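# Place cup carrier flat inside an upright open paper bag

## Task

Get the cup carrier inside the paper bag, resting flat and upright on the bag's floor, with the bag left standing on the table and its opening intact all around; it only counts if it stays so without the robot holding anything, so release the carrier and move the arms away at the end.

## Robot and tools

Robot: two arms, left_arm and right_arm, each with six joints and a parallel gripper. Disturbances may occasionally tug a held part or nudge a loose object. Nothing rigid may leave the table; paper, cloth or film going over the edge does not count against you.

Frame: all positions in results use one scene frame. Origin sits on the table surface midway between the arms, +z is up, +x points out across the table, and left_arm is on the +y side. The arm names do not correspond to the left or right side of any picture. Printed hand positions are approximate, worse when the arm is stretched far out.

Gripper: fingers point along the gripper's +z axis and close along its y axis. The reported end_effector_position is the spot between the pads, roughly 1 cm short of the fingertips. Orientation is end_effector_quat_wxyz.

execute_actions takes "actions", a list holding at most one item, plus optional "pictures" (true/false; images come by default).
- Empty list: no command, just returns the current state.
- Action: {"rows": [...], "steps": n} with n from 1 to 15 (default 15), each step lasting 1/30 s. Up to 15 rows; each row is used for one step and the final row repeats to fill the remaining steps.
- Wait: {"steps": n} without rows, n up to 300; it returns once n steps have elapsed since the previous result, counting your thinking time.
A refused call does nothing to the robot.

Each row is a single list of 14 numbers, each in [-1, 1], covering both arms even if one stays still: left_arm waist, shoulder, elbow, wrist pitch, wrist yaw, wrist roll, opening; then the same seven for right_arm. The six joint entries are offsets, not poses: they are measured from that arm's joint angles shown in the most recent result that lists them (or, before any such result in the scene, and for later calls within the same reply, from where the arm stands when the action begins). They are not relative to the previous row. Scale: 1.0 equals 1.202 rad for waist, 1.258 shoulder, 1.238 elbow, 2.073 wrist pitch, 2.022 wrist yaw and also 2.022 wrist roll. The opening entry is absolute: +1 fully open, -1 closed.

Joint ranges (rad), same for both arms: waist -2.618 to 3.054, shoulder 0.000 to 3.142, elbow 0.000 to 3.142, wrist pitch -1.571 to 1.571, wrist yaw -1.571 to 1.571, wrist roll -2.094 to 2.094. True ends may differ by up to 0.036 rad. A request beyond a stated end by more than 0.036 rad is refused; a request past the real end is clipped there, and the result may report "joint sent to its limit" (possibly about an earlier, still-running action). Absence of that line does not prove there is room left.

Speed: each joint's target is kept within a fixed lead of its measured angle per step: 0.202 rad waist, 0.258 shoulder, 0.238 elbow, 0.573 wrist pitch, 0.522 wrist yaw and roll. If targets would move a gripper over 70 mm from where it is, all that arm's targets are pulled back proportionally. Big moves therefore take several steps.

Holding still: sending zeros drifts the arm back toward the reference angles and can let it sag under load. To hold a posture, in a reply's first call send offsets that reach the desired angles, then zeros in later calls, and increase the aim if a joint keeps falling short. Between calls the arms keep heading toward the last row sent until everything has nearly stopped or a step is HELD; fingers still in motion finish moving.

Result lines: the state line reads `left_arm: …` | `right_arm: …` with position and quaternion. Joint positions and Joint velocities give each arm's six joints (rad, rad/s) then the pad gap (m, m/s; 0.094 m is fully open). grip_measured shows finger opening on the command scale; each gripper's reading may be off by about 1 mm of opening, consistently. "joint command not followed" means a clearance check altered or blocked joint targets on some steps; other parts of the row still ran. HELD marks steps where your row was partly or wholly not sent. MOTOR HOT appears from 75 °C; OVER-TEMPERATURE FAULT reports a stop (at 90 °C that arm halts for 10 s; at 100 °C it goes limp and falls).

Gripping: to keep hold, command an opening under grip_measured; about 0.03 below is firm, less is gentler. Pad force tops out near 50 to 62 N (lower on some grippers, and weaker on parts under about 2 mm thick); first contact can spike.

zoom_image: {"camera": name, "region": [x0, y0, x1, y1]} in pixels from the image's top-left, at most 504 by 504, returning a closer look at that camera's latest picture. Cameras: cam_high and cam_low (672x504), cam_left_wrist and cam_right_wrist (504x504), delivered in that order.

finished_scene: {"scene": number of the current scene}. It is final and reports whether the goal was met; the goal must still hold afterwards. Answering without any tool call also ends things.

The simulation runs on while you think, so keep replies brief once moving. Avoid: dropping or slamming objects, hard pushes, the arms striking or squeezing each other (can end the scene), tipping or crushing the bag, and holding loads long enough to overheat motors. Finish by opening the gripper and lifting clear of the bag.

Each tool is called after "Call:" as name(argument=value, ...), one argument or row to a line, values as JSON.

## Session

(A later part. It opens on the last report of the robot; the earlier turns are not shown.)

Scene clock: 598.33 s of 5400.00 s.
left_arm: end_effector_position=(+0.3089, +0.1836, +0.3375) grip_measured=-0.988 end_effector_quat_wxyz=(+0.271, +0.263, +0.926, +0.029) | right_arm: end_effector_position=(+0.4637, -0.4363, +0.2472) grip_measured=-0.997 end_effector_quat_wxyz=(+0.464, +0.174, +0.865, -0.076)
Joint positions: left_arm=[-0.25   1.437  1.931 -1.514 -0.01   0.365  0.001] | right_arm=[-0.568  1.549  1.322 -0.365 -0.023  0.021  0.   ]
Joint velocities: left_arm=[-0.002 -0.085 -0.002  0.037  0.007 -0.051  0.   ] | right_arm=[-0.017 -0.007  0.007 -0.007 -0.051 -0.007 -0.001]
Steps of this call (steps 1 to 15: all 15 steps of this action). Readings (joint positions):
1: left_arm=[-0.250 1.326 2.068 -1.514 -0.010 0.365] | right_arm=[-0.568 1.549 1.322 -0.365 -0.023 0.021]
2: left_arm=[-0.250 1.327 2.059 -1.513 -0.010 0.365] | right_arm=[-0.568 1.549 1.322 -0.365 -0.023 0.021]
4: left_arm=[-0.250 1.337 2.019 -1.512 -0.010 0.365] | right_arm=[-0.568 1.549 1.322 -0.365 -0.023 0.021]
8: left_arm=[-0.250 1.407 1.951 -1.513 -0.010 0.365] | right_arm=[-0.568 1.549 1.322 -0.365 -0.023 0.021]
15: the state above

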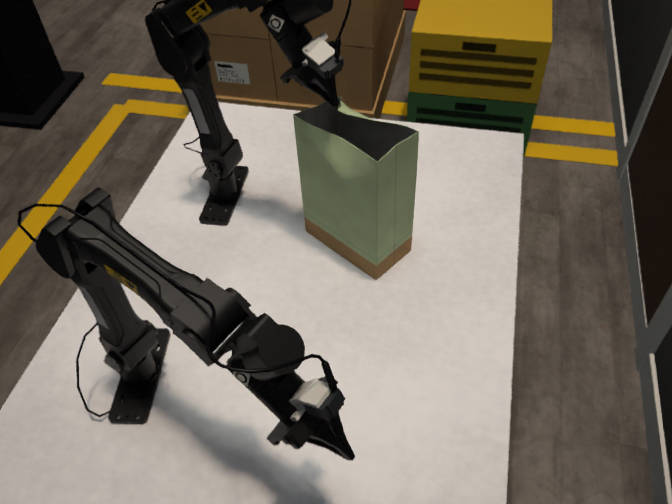

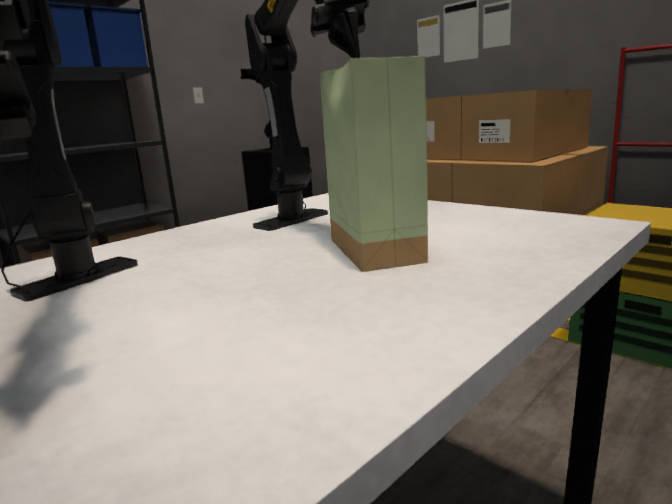

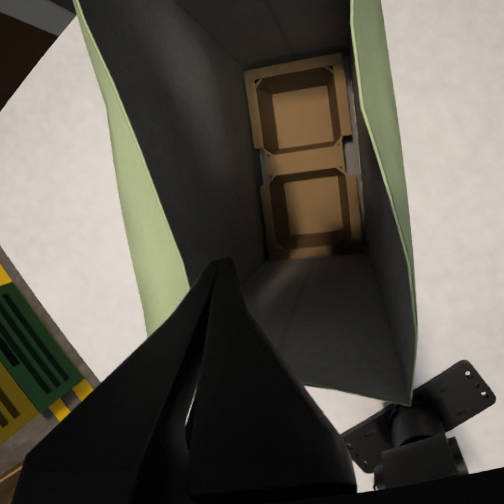

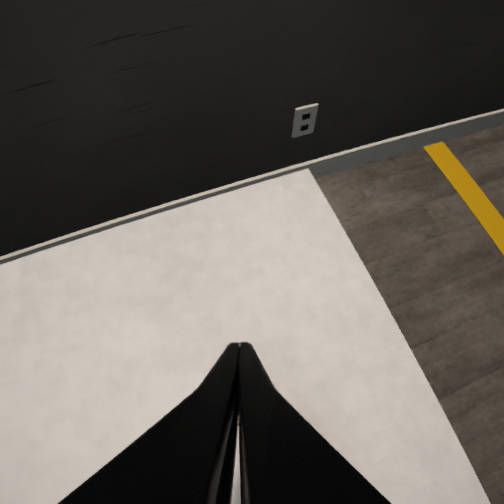

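Call:
execute_actions(
  actions=[
    {"rows":[[-0.03,0,0,0,0,0,-1,0,0,0,0,0,0,-1],[-0.06,0,0,0,0,0,-1,0,0,0,0,0,0,-1],[-0.07,0,-0.02,0,0,0,-1,0,0,0,0,0,0,-1],[-0.07,0,-0.04,0,0,0,-1,0,0,0,0,0,0,-1],[-0.07,0,-0.06,0,0,0,-1,0,0,0,0,0,0,-1],[-0.07,0,-0.08,0,0,0,-1,0,0,0,0,0,0,-1],[-0.07,0,-0.1,0,0,0,-1,0,0,0,0,0,0,-1],[-0.07,0,-0.12,0,0,0,-1,0,0,0,0,0,0,-1],[-0.07,0,-0.14,0,0,0,-1,0,0,0,0,0,0,-1],[-0.07,0,-0.16,0,0,0,-1,0,0,0,0,0,0,-1],[-0.07,0,-0.18,0,0,0,-1,0,0,0,0,0,0,-1]]},
  ],
)

Scene clock: 606.63 s of 5400.00 s.
left_arm: end_effector_position=(+0.2886, +0.1646, +0.2684) grip_measured=-0.988 end_effector_quat_wxyz=(+0.162, +0.308, +0.938, +0.014) | right_arm: end_effector_position=(+0.4637, -0.4363, +0.2472) grip_measured=-0.997 end_effector_quat_wxyz=(+0.464, +0.174, +0.865, -0.076)
Joint positions: left_arm=[-0.33   1.445  1.715 -1.515 -0.012  0.365  0.001] | right_arm=[-0.568  1.549  1.322 -0.365 -0.023  0.021  0.   ]
Joint velocities: left_arm=[ 0.007  0.051 -0.09  -0.037 -0.007 -0.022 -0.   ] | right_arm=[-0.002 -0.002  0.017 -0.037 -0.066  0.007 -0.   ]
Steps of this call (steps 1 to 15: the robot went on to your last target; steps 16 to 90: nothing new was sent; then 4.80 s passed at rest; steps 91 to 105: all 15 steps of this action). Readings (joint positions):
91: left_arm=[-0.255 1.431 1.931 -1.514 -0.012 0.365] | right_arm=[-0.568 1.549 1.322 -0.365 -0.023 0.021]
92: left_arm=[-0.268 1.431 1.931 -1.514 -0.016 0.365] | right_arm=[-0.568 1.549 1.322 -0.365 -0.023 0.021]
94: left_arm=[-0.309 1.431 1.925 -1.512 -0.016 0.365] | right_arm=[-0.568 1.549 1.322 -0.365 -0.023 0.021]
98: left_arm=[-0.330 1.431 1.847 -1.510 -0.012 0.365] | right_arm=[-0.568 1.549 1.322 -0.365 -0.023 0.021]
105: the state above

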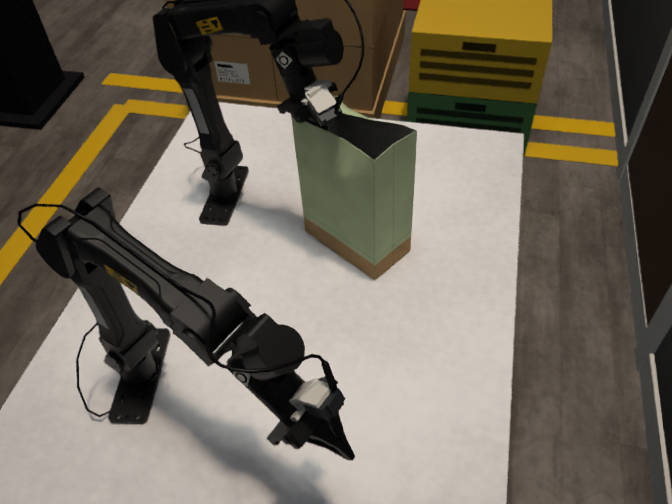

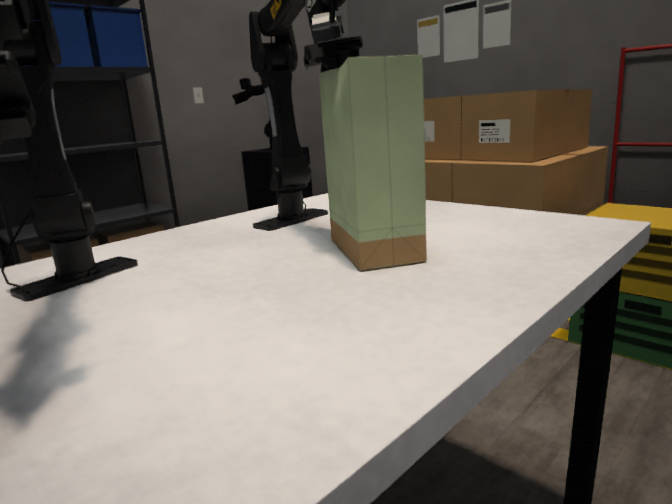

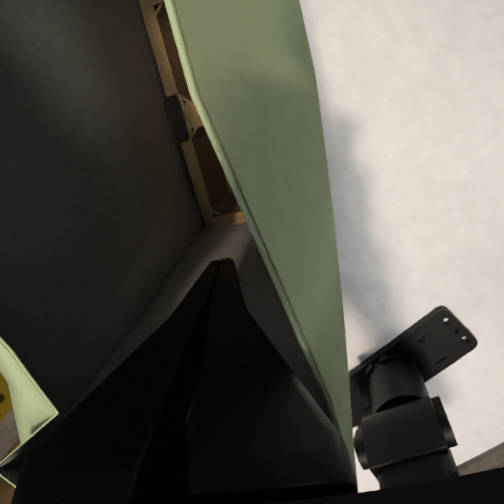

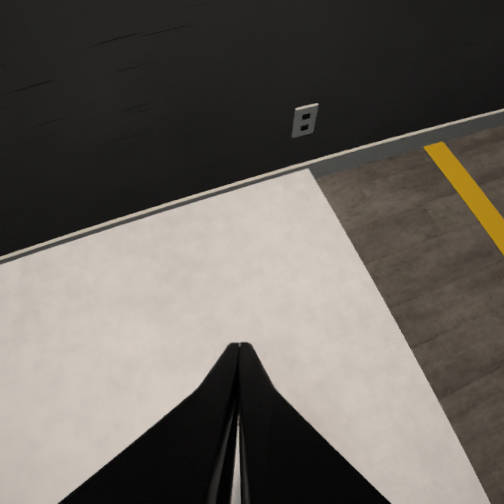

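Call:
execute_actions(
  actions=[
    {"rows":[[0.02,0,0.01,0,0,0,-1,0,0,0,0,0,0,-1],[0.04,0.01,0.02,0,0,0,-1,0,0,0,0,0,0,-1],[0.06,0.02,0.02,0,0,0,-1,0,0,0,0,0,0,-1],[0.06,0.025,0.02,0,0,0,-1,0,0,0,0,0,0,-1],[0.06,0.025,0.02,0,0,0,-0.8,0,0,0,0,0,0,-1],[0.06,0.025,0.02,0,0,0,-0.5,0,0,0,0,0,0,-1],[0.06,0.025,0.02,0,0,0,-0.2,0,0,0,0,0,0,-1],[0.06,0.025,0.02,0,0,0,0.1,0,0,0,0,0,0,-1],[0.06,0.025,0.02,0,0,0,0.4,0,0,0,0,0,0,-1],[0.06,0.025,0.02,0,0,0,0.7,0,0,0,0,0,0,-1],[0.06,0.025,0.02,0,0,0,1,0,0,0,0,0,0,-1]]},
  ],
  pictures=false,
)

Call:
execute_actions(
  actions=[
    {"steps":25},
  ],
)

Call:
zoom_image(
  camera="cam_high",
  region=[270,60,440,200],
)

Scene clock: 617.17 s of 5400.00 s.
left_arm: end_effector_position=(+0.2976, +0.1832, +0.2596) grip_measured=+1.000 end_effector_quat_wxyz=(+0.145, +0.276, +0.950, +0.020) | right_arm: end_effector_position=(+0.4637, -0.4363, +0.2472) grip_measured=-0.997 end_effector_quat_wxyz=(+0.464, +0.174, +0.865, -0.076)
Joint positions: left_arm=[-0.262  1.477  1.714 -1.515 -0.016  0.365  0.094] | right_arm=[-0.568  1.549  1.322 -0.365 -0.023  0.021  0.   ]
Joint velocities: left_arm=[-0.002 -0.017  0.007  0.022  0.022  0.007  0.   ] | right_arm=[-0.007  0.002 -0.012 -0.125  0.022 -0.022 -0.001]
Steps of this call (steps 1 to 15: the robot went on to your last target; steps 16 to 90: nothing new was sent; then 7.03 s passed at rest; steps 91 to 105: all 15 steps of this action). Readings (joint positions):
91: left_arm=[-0.329 1.446 1.714 -1.515 -0.012 0.365] | right_arm=[-0.568 1.549 1.322 -0.365 -0.023 0.021]
92: left_arm=[-0.321 1.446 1.714 -1.515 -0.011 0.365] | right_arm=[-0.568 1.549 1.322 -0.365 -0.023 0.021]
94: left_arm=[-0.288 1.450 1.714 -1.515 -0.011 0.365] | right_arm=[-0.568 1.549 1.322 -0.365 -0.023 0.021]
98: left_arm=[-0.262 1.470 1.714 -1.515 -0.016 0.365] | right_arm=[-0.568 1.549 1.322 -0.365 -0.023 0.021]
105: the state above

Scene clock: 618.00 s of 5400.00 s.
left_arm: end_effector_position=(+0.2976, +0.1832, +0.2596) grip_measured=+1.000 end_effector_quat_wxyz=(+0.145, +0.276, +0.950, +0.020) | right_arm: end_effector_position=(+0.4637, -0.4363, +0.2472) grip_measured=-0.997 end_effector_quat_wxyz=(+0.464, +0.174, +0.865, -0.076)
Joint positions: left_arm=[-0.262  1.477  1.714 -1.515 -0.016  0.365  0.094] | right_arm=[-0.568  1.549  1.322 -0.365 -0.023  0.021  0.   ]
Joint velocities: left_arm=[-0.007 -0.002 -0.017  0.007  0.022 -0.007  0.   ] | right_arm=[-0.002  0.007  0.022 -0.007  0.022  0.007  0.   ]
Steps of this call (steps 1 to 15: the robot went on to your last target; steps 16 to 25: nothing new was sent). Readings (joint positions):
1: left_arm=[-0.262 1.477 1.714 -1.515 -0.016 0.365] | right_arm=[-0.568 1.549 1.322 -0.365 -0.023 0.021]
2: left_arm=[-0.262 1.477 1.714 -1.515 -0.016 0.365] | right_arm=[-0.568 1.549 1.322 -0.365 -0.023 0.021]
4: left_arm=[-0.262 1.477 1.714 -1.515 -0.016 0.365] | right_arm=[-0.568 1.549 1.322 -0.365 -0.023 0.021]
8: left_arm=[-0.262 1.477 1.714 -1.515 -0.016 0.365] | right_arm=[-0.568 1.549 1.322 -0.365 -0.023 0.021]
25: the state above
All arms were judged still, so your last target was given up. Only a new action makes them travel on or press farther. Fingers that are still opening or closing keep moving.

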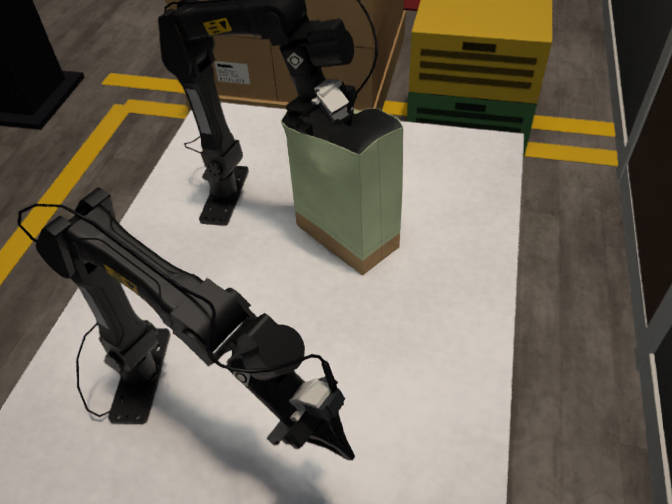

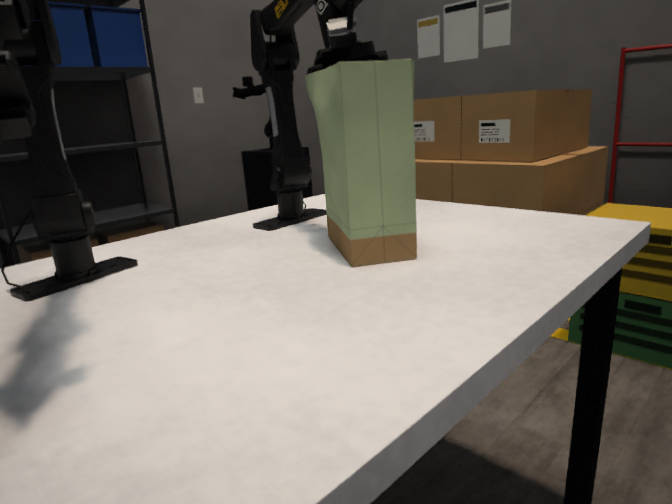

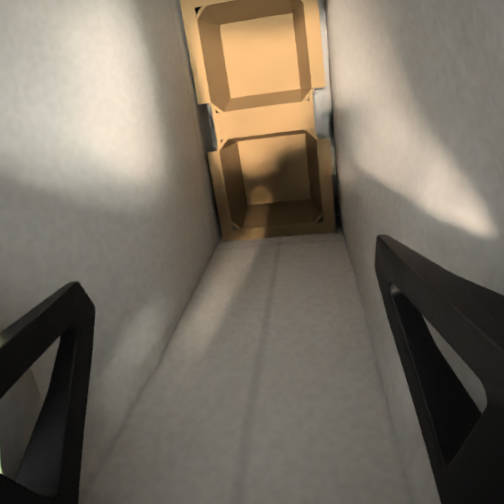

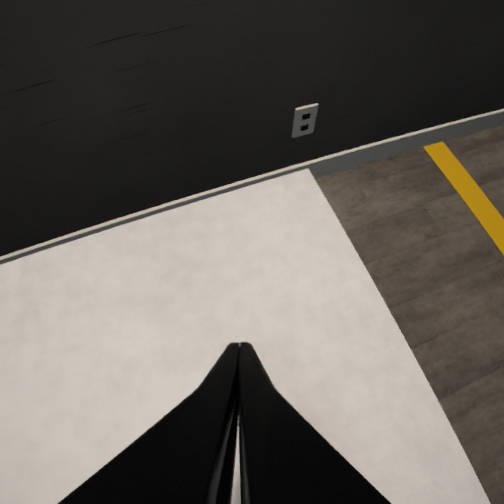

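Region (270, 60, 440, 200) of cam_high's 672x504 image, scaled by 2.965, with more detail than that image has; it fills the top 415 rows of this view, and the rest is white.

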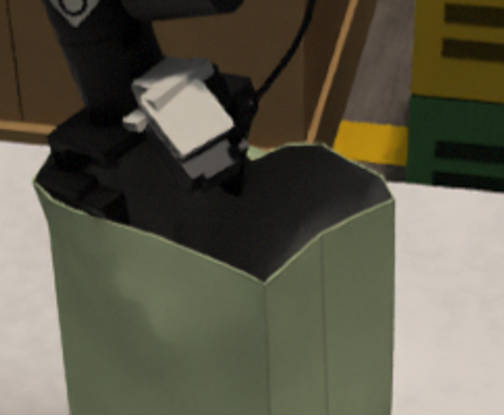

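Walls spread. Lift out slowly, roughly vertically.

Call:
execute_actions(
  actions=[
    {"rows":[[0,0,0.02,0,0,0,1,0,0,0,0,0,0,-1],[0,-0.005,0.04,0,0,0,1,0,0,0,0,0,0,-1],[0,-0.01,0.06,0,0,0,1,0,0,0,0,0,0,-1],[0,-0.015,0.08,0,0,0,1,0,0,0,0,0,0,-1],[0,-0.02,0.1,0,0,0,1,0,0,0,0,0,0,-1],[0,-0.03,0.12,0,0,0,1,0,0,0,0,0,0,-1],[0,-0.04,0.14,0,0,0,1,0,0,0,0,0,0,-1],[0,-0.05,0.16,0,0,0,1,0,0,0,0,0,0,-1],[0,-0.06,0.18,0,0,0,1,0,0,0,0,0,0,-1],[0,-0.07,0.2,0,0,0,1,0,0,0,0,0,0,-1],[0,-0.08,0.22,0,0,0,1,0,0,0,0,0,0,-1],[0,-0.09,0.24,0,0,0,1,0,0,0,0,0,0,-1],[0,-0.1,0.26,0,0,0,1,0,0,0,0,0,0,-1],[0,-0.12,0.28,0,0,0,1,0,0,0,0,0,0,-1],[0,-0.14,0.3,0,0,0,1,0,0,0,0,0,0,-1]]},
  ],
  pictures=false,
)

Call:
execute_actions(
  actions=[
    {"steps":20},
  ],
  pictures=false,
)

Call:
execute_actions(
  actions=[
    {"rows":[[0.1,-0.05,0.05,0,0,0,1,0,0,0,0,0,0,-1],[0.2,-0.1,0.1,0,0,0,1,0,0,0,0,0,0,-1],[0.3,-0.15,0.1,0,0,0,1,0,0,0,0,0,0,-1],[0.5,-0.2,0.1,0,0,0,1,0,0,0,0,0,0,-1],[0.7,-0.2,0.1,0,0,0,1,0,0,0,0,0,0,-1]]},
  ],
  pictures=false,
)

Call:
execute_actions(
  actions=[
    {"steps":30},
  ],
)

Call:
zoom_image(
  camera="cam_high",
  region=[270,60,440,200],
)

Scene clock: 631.17 s of 5400.00 s.
left_arm: end_effector_position=(+0.2936, +0.1841, +0.3810) grip_measured=+1.000 end_effector_quat_wxyz=(+0.339, +0.261, +0.903, +0.035) | right_arm: end_effector_position=(+0.4637, -0.4363, +0.2472) grip_measured=-0.997 end_effector_quat_wxyz=(+0.464, +0.174, +0.865, -0.076)
Joint positions: left_arm=[-0.262  1.369  2.01  -1.516 -0.016  0.365  0.094] | right_arm=[-0.568  1.549  1.322 -0.365 -0.023  0.021  0.   ]
Joint velocities: left_arm=[ 0.002 -0.554  0.706 -0.007  0.081  0.037  0.   ] | right_arm=[ 0.022 -0.007 -0.017  0.007 -0.007  0.037 -0.001]
Steps of this call (steps 1 to 90: nothing new was sent; then 9.67 s passed at rest; steps 91 to 105: all 15 steps of this action). Readings (joint positions):
91: left_arm=[-0.262 1.477 1.714 -1.515 -0.016 0.365] | right_arm=[-0.568 1.549 1.322 -0.365 -0.023 0.021]
92: left_arm=[-0.262 1.477 1.717 -1.516 -0.016 0.365] | right_arm=[-0.568 1.549 1.322 -0.365 -0.023 0.021]
94: left_arm=[-0.262 1.477 1.736 -1.518 -0.016 0.365] | right_arm=[-0.568 1.549 1.322 -0.365 -0.023 0.021]
98: left_arm=[-0.262 1.469 1.831 -1.519 -0.016 0.365] | right_arm=[-0.568 1.549 1.322 -0.365 -0.023 0.021]
105: the state above

Scene clock: 631.83 s of 5400.00 s.
left_arm: end_effector_position=(+0.2725, +0.1885, +0.4211) grip_measured=+1.000 end_effector_quat_wxyz=(+0.404, +0.253, +0.878, +0.040) | right_arm: end_effector_position=(+0.4637, -0.4363, +0.2472) grip_measured=-0.997 end_effector_quat_wxyz=(+0.464, +0.174, +0.865, -0.076)
Joint positions: left_arm=[-0.262  1.297  2.076 -1.513 -0.016  0.365  0.094] | right_arm=[-0.568  1.549  1.322 -0.365 -0.023  0.021  0.   ]
Joint velocities: left_arm=[ 0.002 -0.012  0.032 -0.022 -0.051 -0.081  0.   ] | right_arm=[-0.002 -0.017 -0.012 -0.022 -0.007  0.007  0.   ]
Steps of this call (steps 1 to 20: the robot went on to your last target). Readings (joint positions):
1: left_arm=[-0.262 1.349 2.031 -1.515 -0.016 0.365] | right_arm=[-0.568 1.549 1.322 -0.365 -0.023 0.021]
2: left_arm=[-0.262 1.329 2.048 -1.513 -0.016 0.365] | right_arm=[-0.568 1.549 1.322 -0.365 -0.023 0.021]
4: left_arm=[-0.262 1.295 2.069 -1.513 -0.016 0.365] | right_arm=[-0.568 1.549 1.322 -0.365 -0.023 0.021]
8: left_arm=[-0.262 1.281 2.076 -1.513 -0.016 0.365] | right_arm=[-0.568 1.549 1.322 -0.365 -0.023 0.021]
20: the state above

Scene clock: 632.33 s of 5400.00 s.
left_arm: end_effector_position=(+0.1311, +0.3286, +0.5143) grip_measured=+1.000 end_effector_quat_wxyz=(+0.513, -0.107, +0.802, +0.285) | right_arm: end_effector_position=(+0.4637, -0.4363, +0.2472) grip_measured=-0.997 end_effector_quat_wxyz=(+0.464, +0.174, +0.865, -0.076)
Joint positions: left_arm=[ 0.553  1.006  2.199 -1.509 -0.026  0.366  0.094] | right_arm=[-0.568  1.549  1.322 -0.365 -0.023  0.021  0.   ]
Joint velocities: left_arm=[ 0.466 -0.027  0.002 -0.051 -0.007  0.007  0.   ] | right_arm=[-0.012 -0.007 -0.007  0.051 -0.022 -0.081 -0.001]
Steps of this call (steps 1 to 15: all 15 steps of this action). Readings (joint positions):
1: left_arm=[-0.241 1.294 2.079 -1.514 -0.006 0.366] | right_arm=[-0.568 1.549 1.322 -0.365 -0.023 0.021]
2: left_arm=[-0.191 1.289 2.087 -1.515 -0.002 0.366] | right_arm=[-0.568 1.549 1.322 -0.365 -0.023 0.021]
4: left_arm=[-0.089 1.257 2.099 -1.509 -0.011 0.366] | right_arm=[-0.568 1.549 1.322 -0.365 -0.023 0.021]
8: left_arm=[0.125 1.137 2.133 -1.509 -0.016 0.366] | right_arm=[-0.568 1.549 1.322 -0.365 -0.023 0.021]
15: the state above

Scene clock: 633.33 s of 5400.00 s.
left_arm: end_effector_position=(+0.1412, +0.3392, +0.5090) grip_measured=+1.000 end_effector_quat_wxyz=(+0.497, -0.115, +0.812, +0.282) | right_arm: end_effector_position=(+0.4637, -0.4363, +0.2472) grip_measured=-0.997 end_effector_quat_wxyz=(+0.464, +0.174, +0.865, -0.076)
Joint positions: left_arm=[ 0.571  1.043  2.199 -1.51  -0.025  0.366  0.094] | right_arm=[-0.568  1.549  1.322 -0.365 -0.023  0.021  0.   ]
Joint velocities: left_arm=[-0.002  0.007 -0.012 -0.007 -0.022 -0.037  0.   ] | right_arm=[ 0.002  0.002  0.007 -0.007  0.051 -0.022  0.   ]
Steps of this call (steps 1 to 30: the robot went on to your last target). Readings (joint positions):
1: left_arm=[0.563 1.007 2.199 -1.509 -0.026 0.366] | right_arm=[-0.568 1.549 1.322 -0.365 -0.023 0.021]
2: left_arm=[0.568 1.013 2.199 -1.510 -0.026 0.366] | right_arm=[-0.568 1.549 1.322 -0.365 -0.023 0.021]
4: left_arm=[0.571 1.026 2.199 -1.510 -0.026 0.366] | right_arm=[-0.568 1.549 1.322 -0.365 -0.023 0.021]
8: left_arm=[0.571 1.042 2.199 -1.510 -0.025 0.366] | right_arm=[-0.568 1.549 1.322 -0.365 -0.023 0.021]
30: the state above
All arms were judged still, so your last target was given up. Only a new action makes them travel on or press farther. Fingers that are still opening or closing keep moving.

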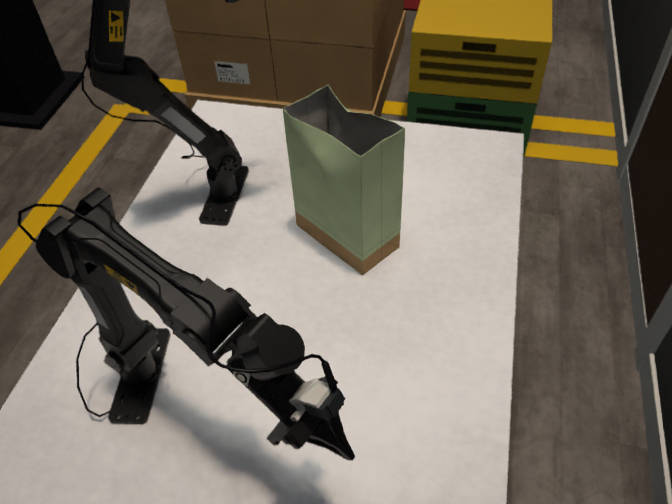

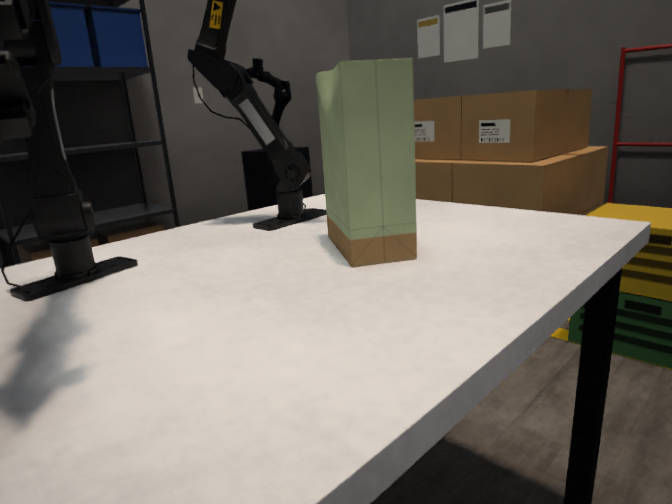

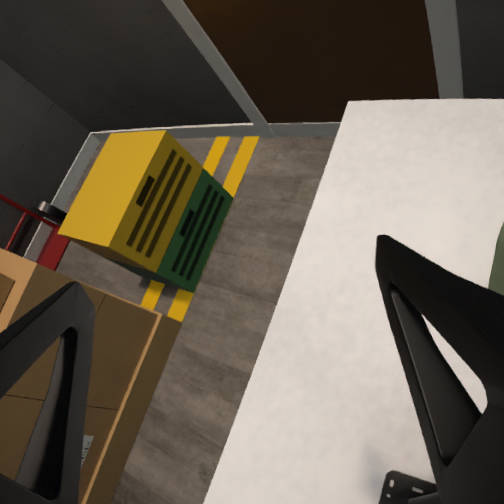

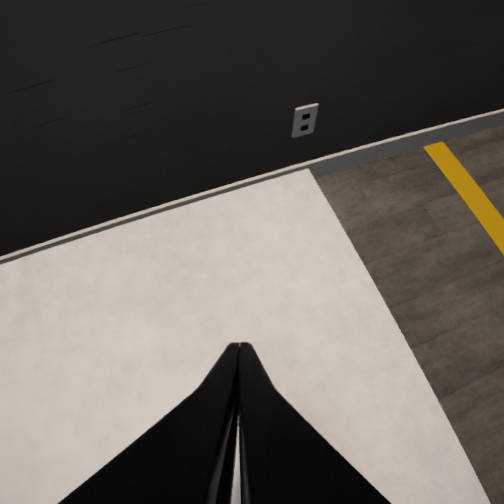

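Region (270, 60, 440, 200) of cam_high's 672x504 image, scaled by 2.965, with more detail than that image has; it fills the top 415 rows of this view, and the rest is white.

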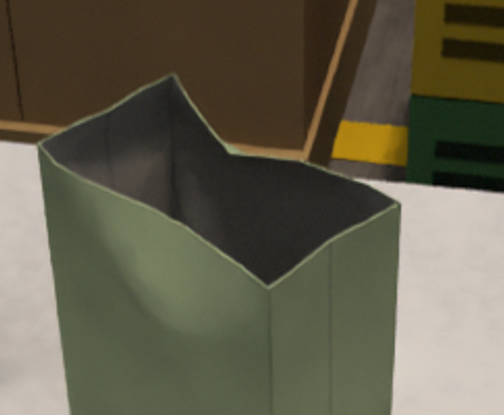

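Improved; the rim is up with only a mild inward dent.

Call:
finished_scene(
  scene=2,
)

The scene is finished: the task was done.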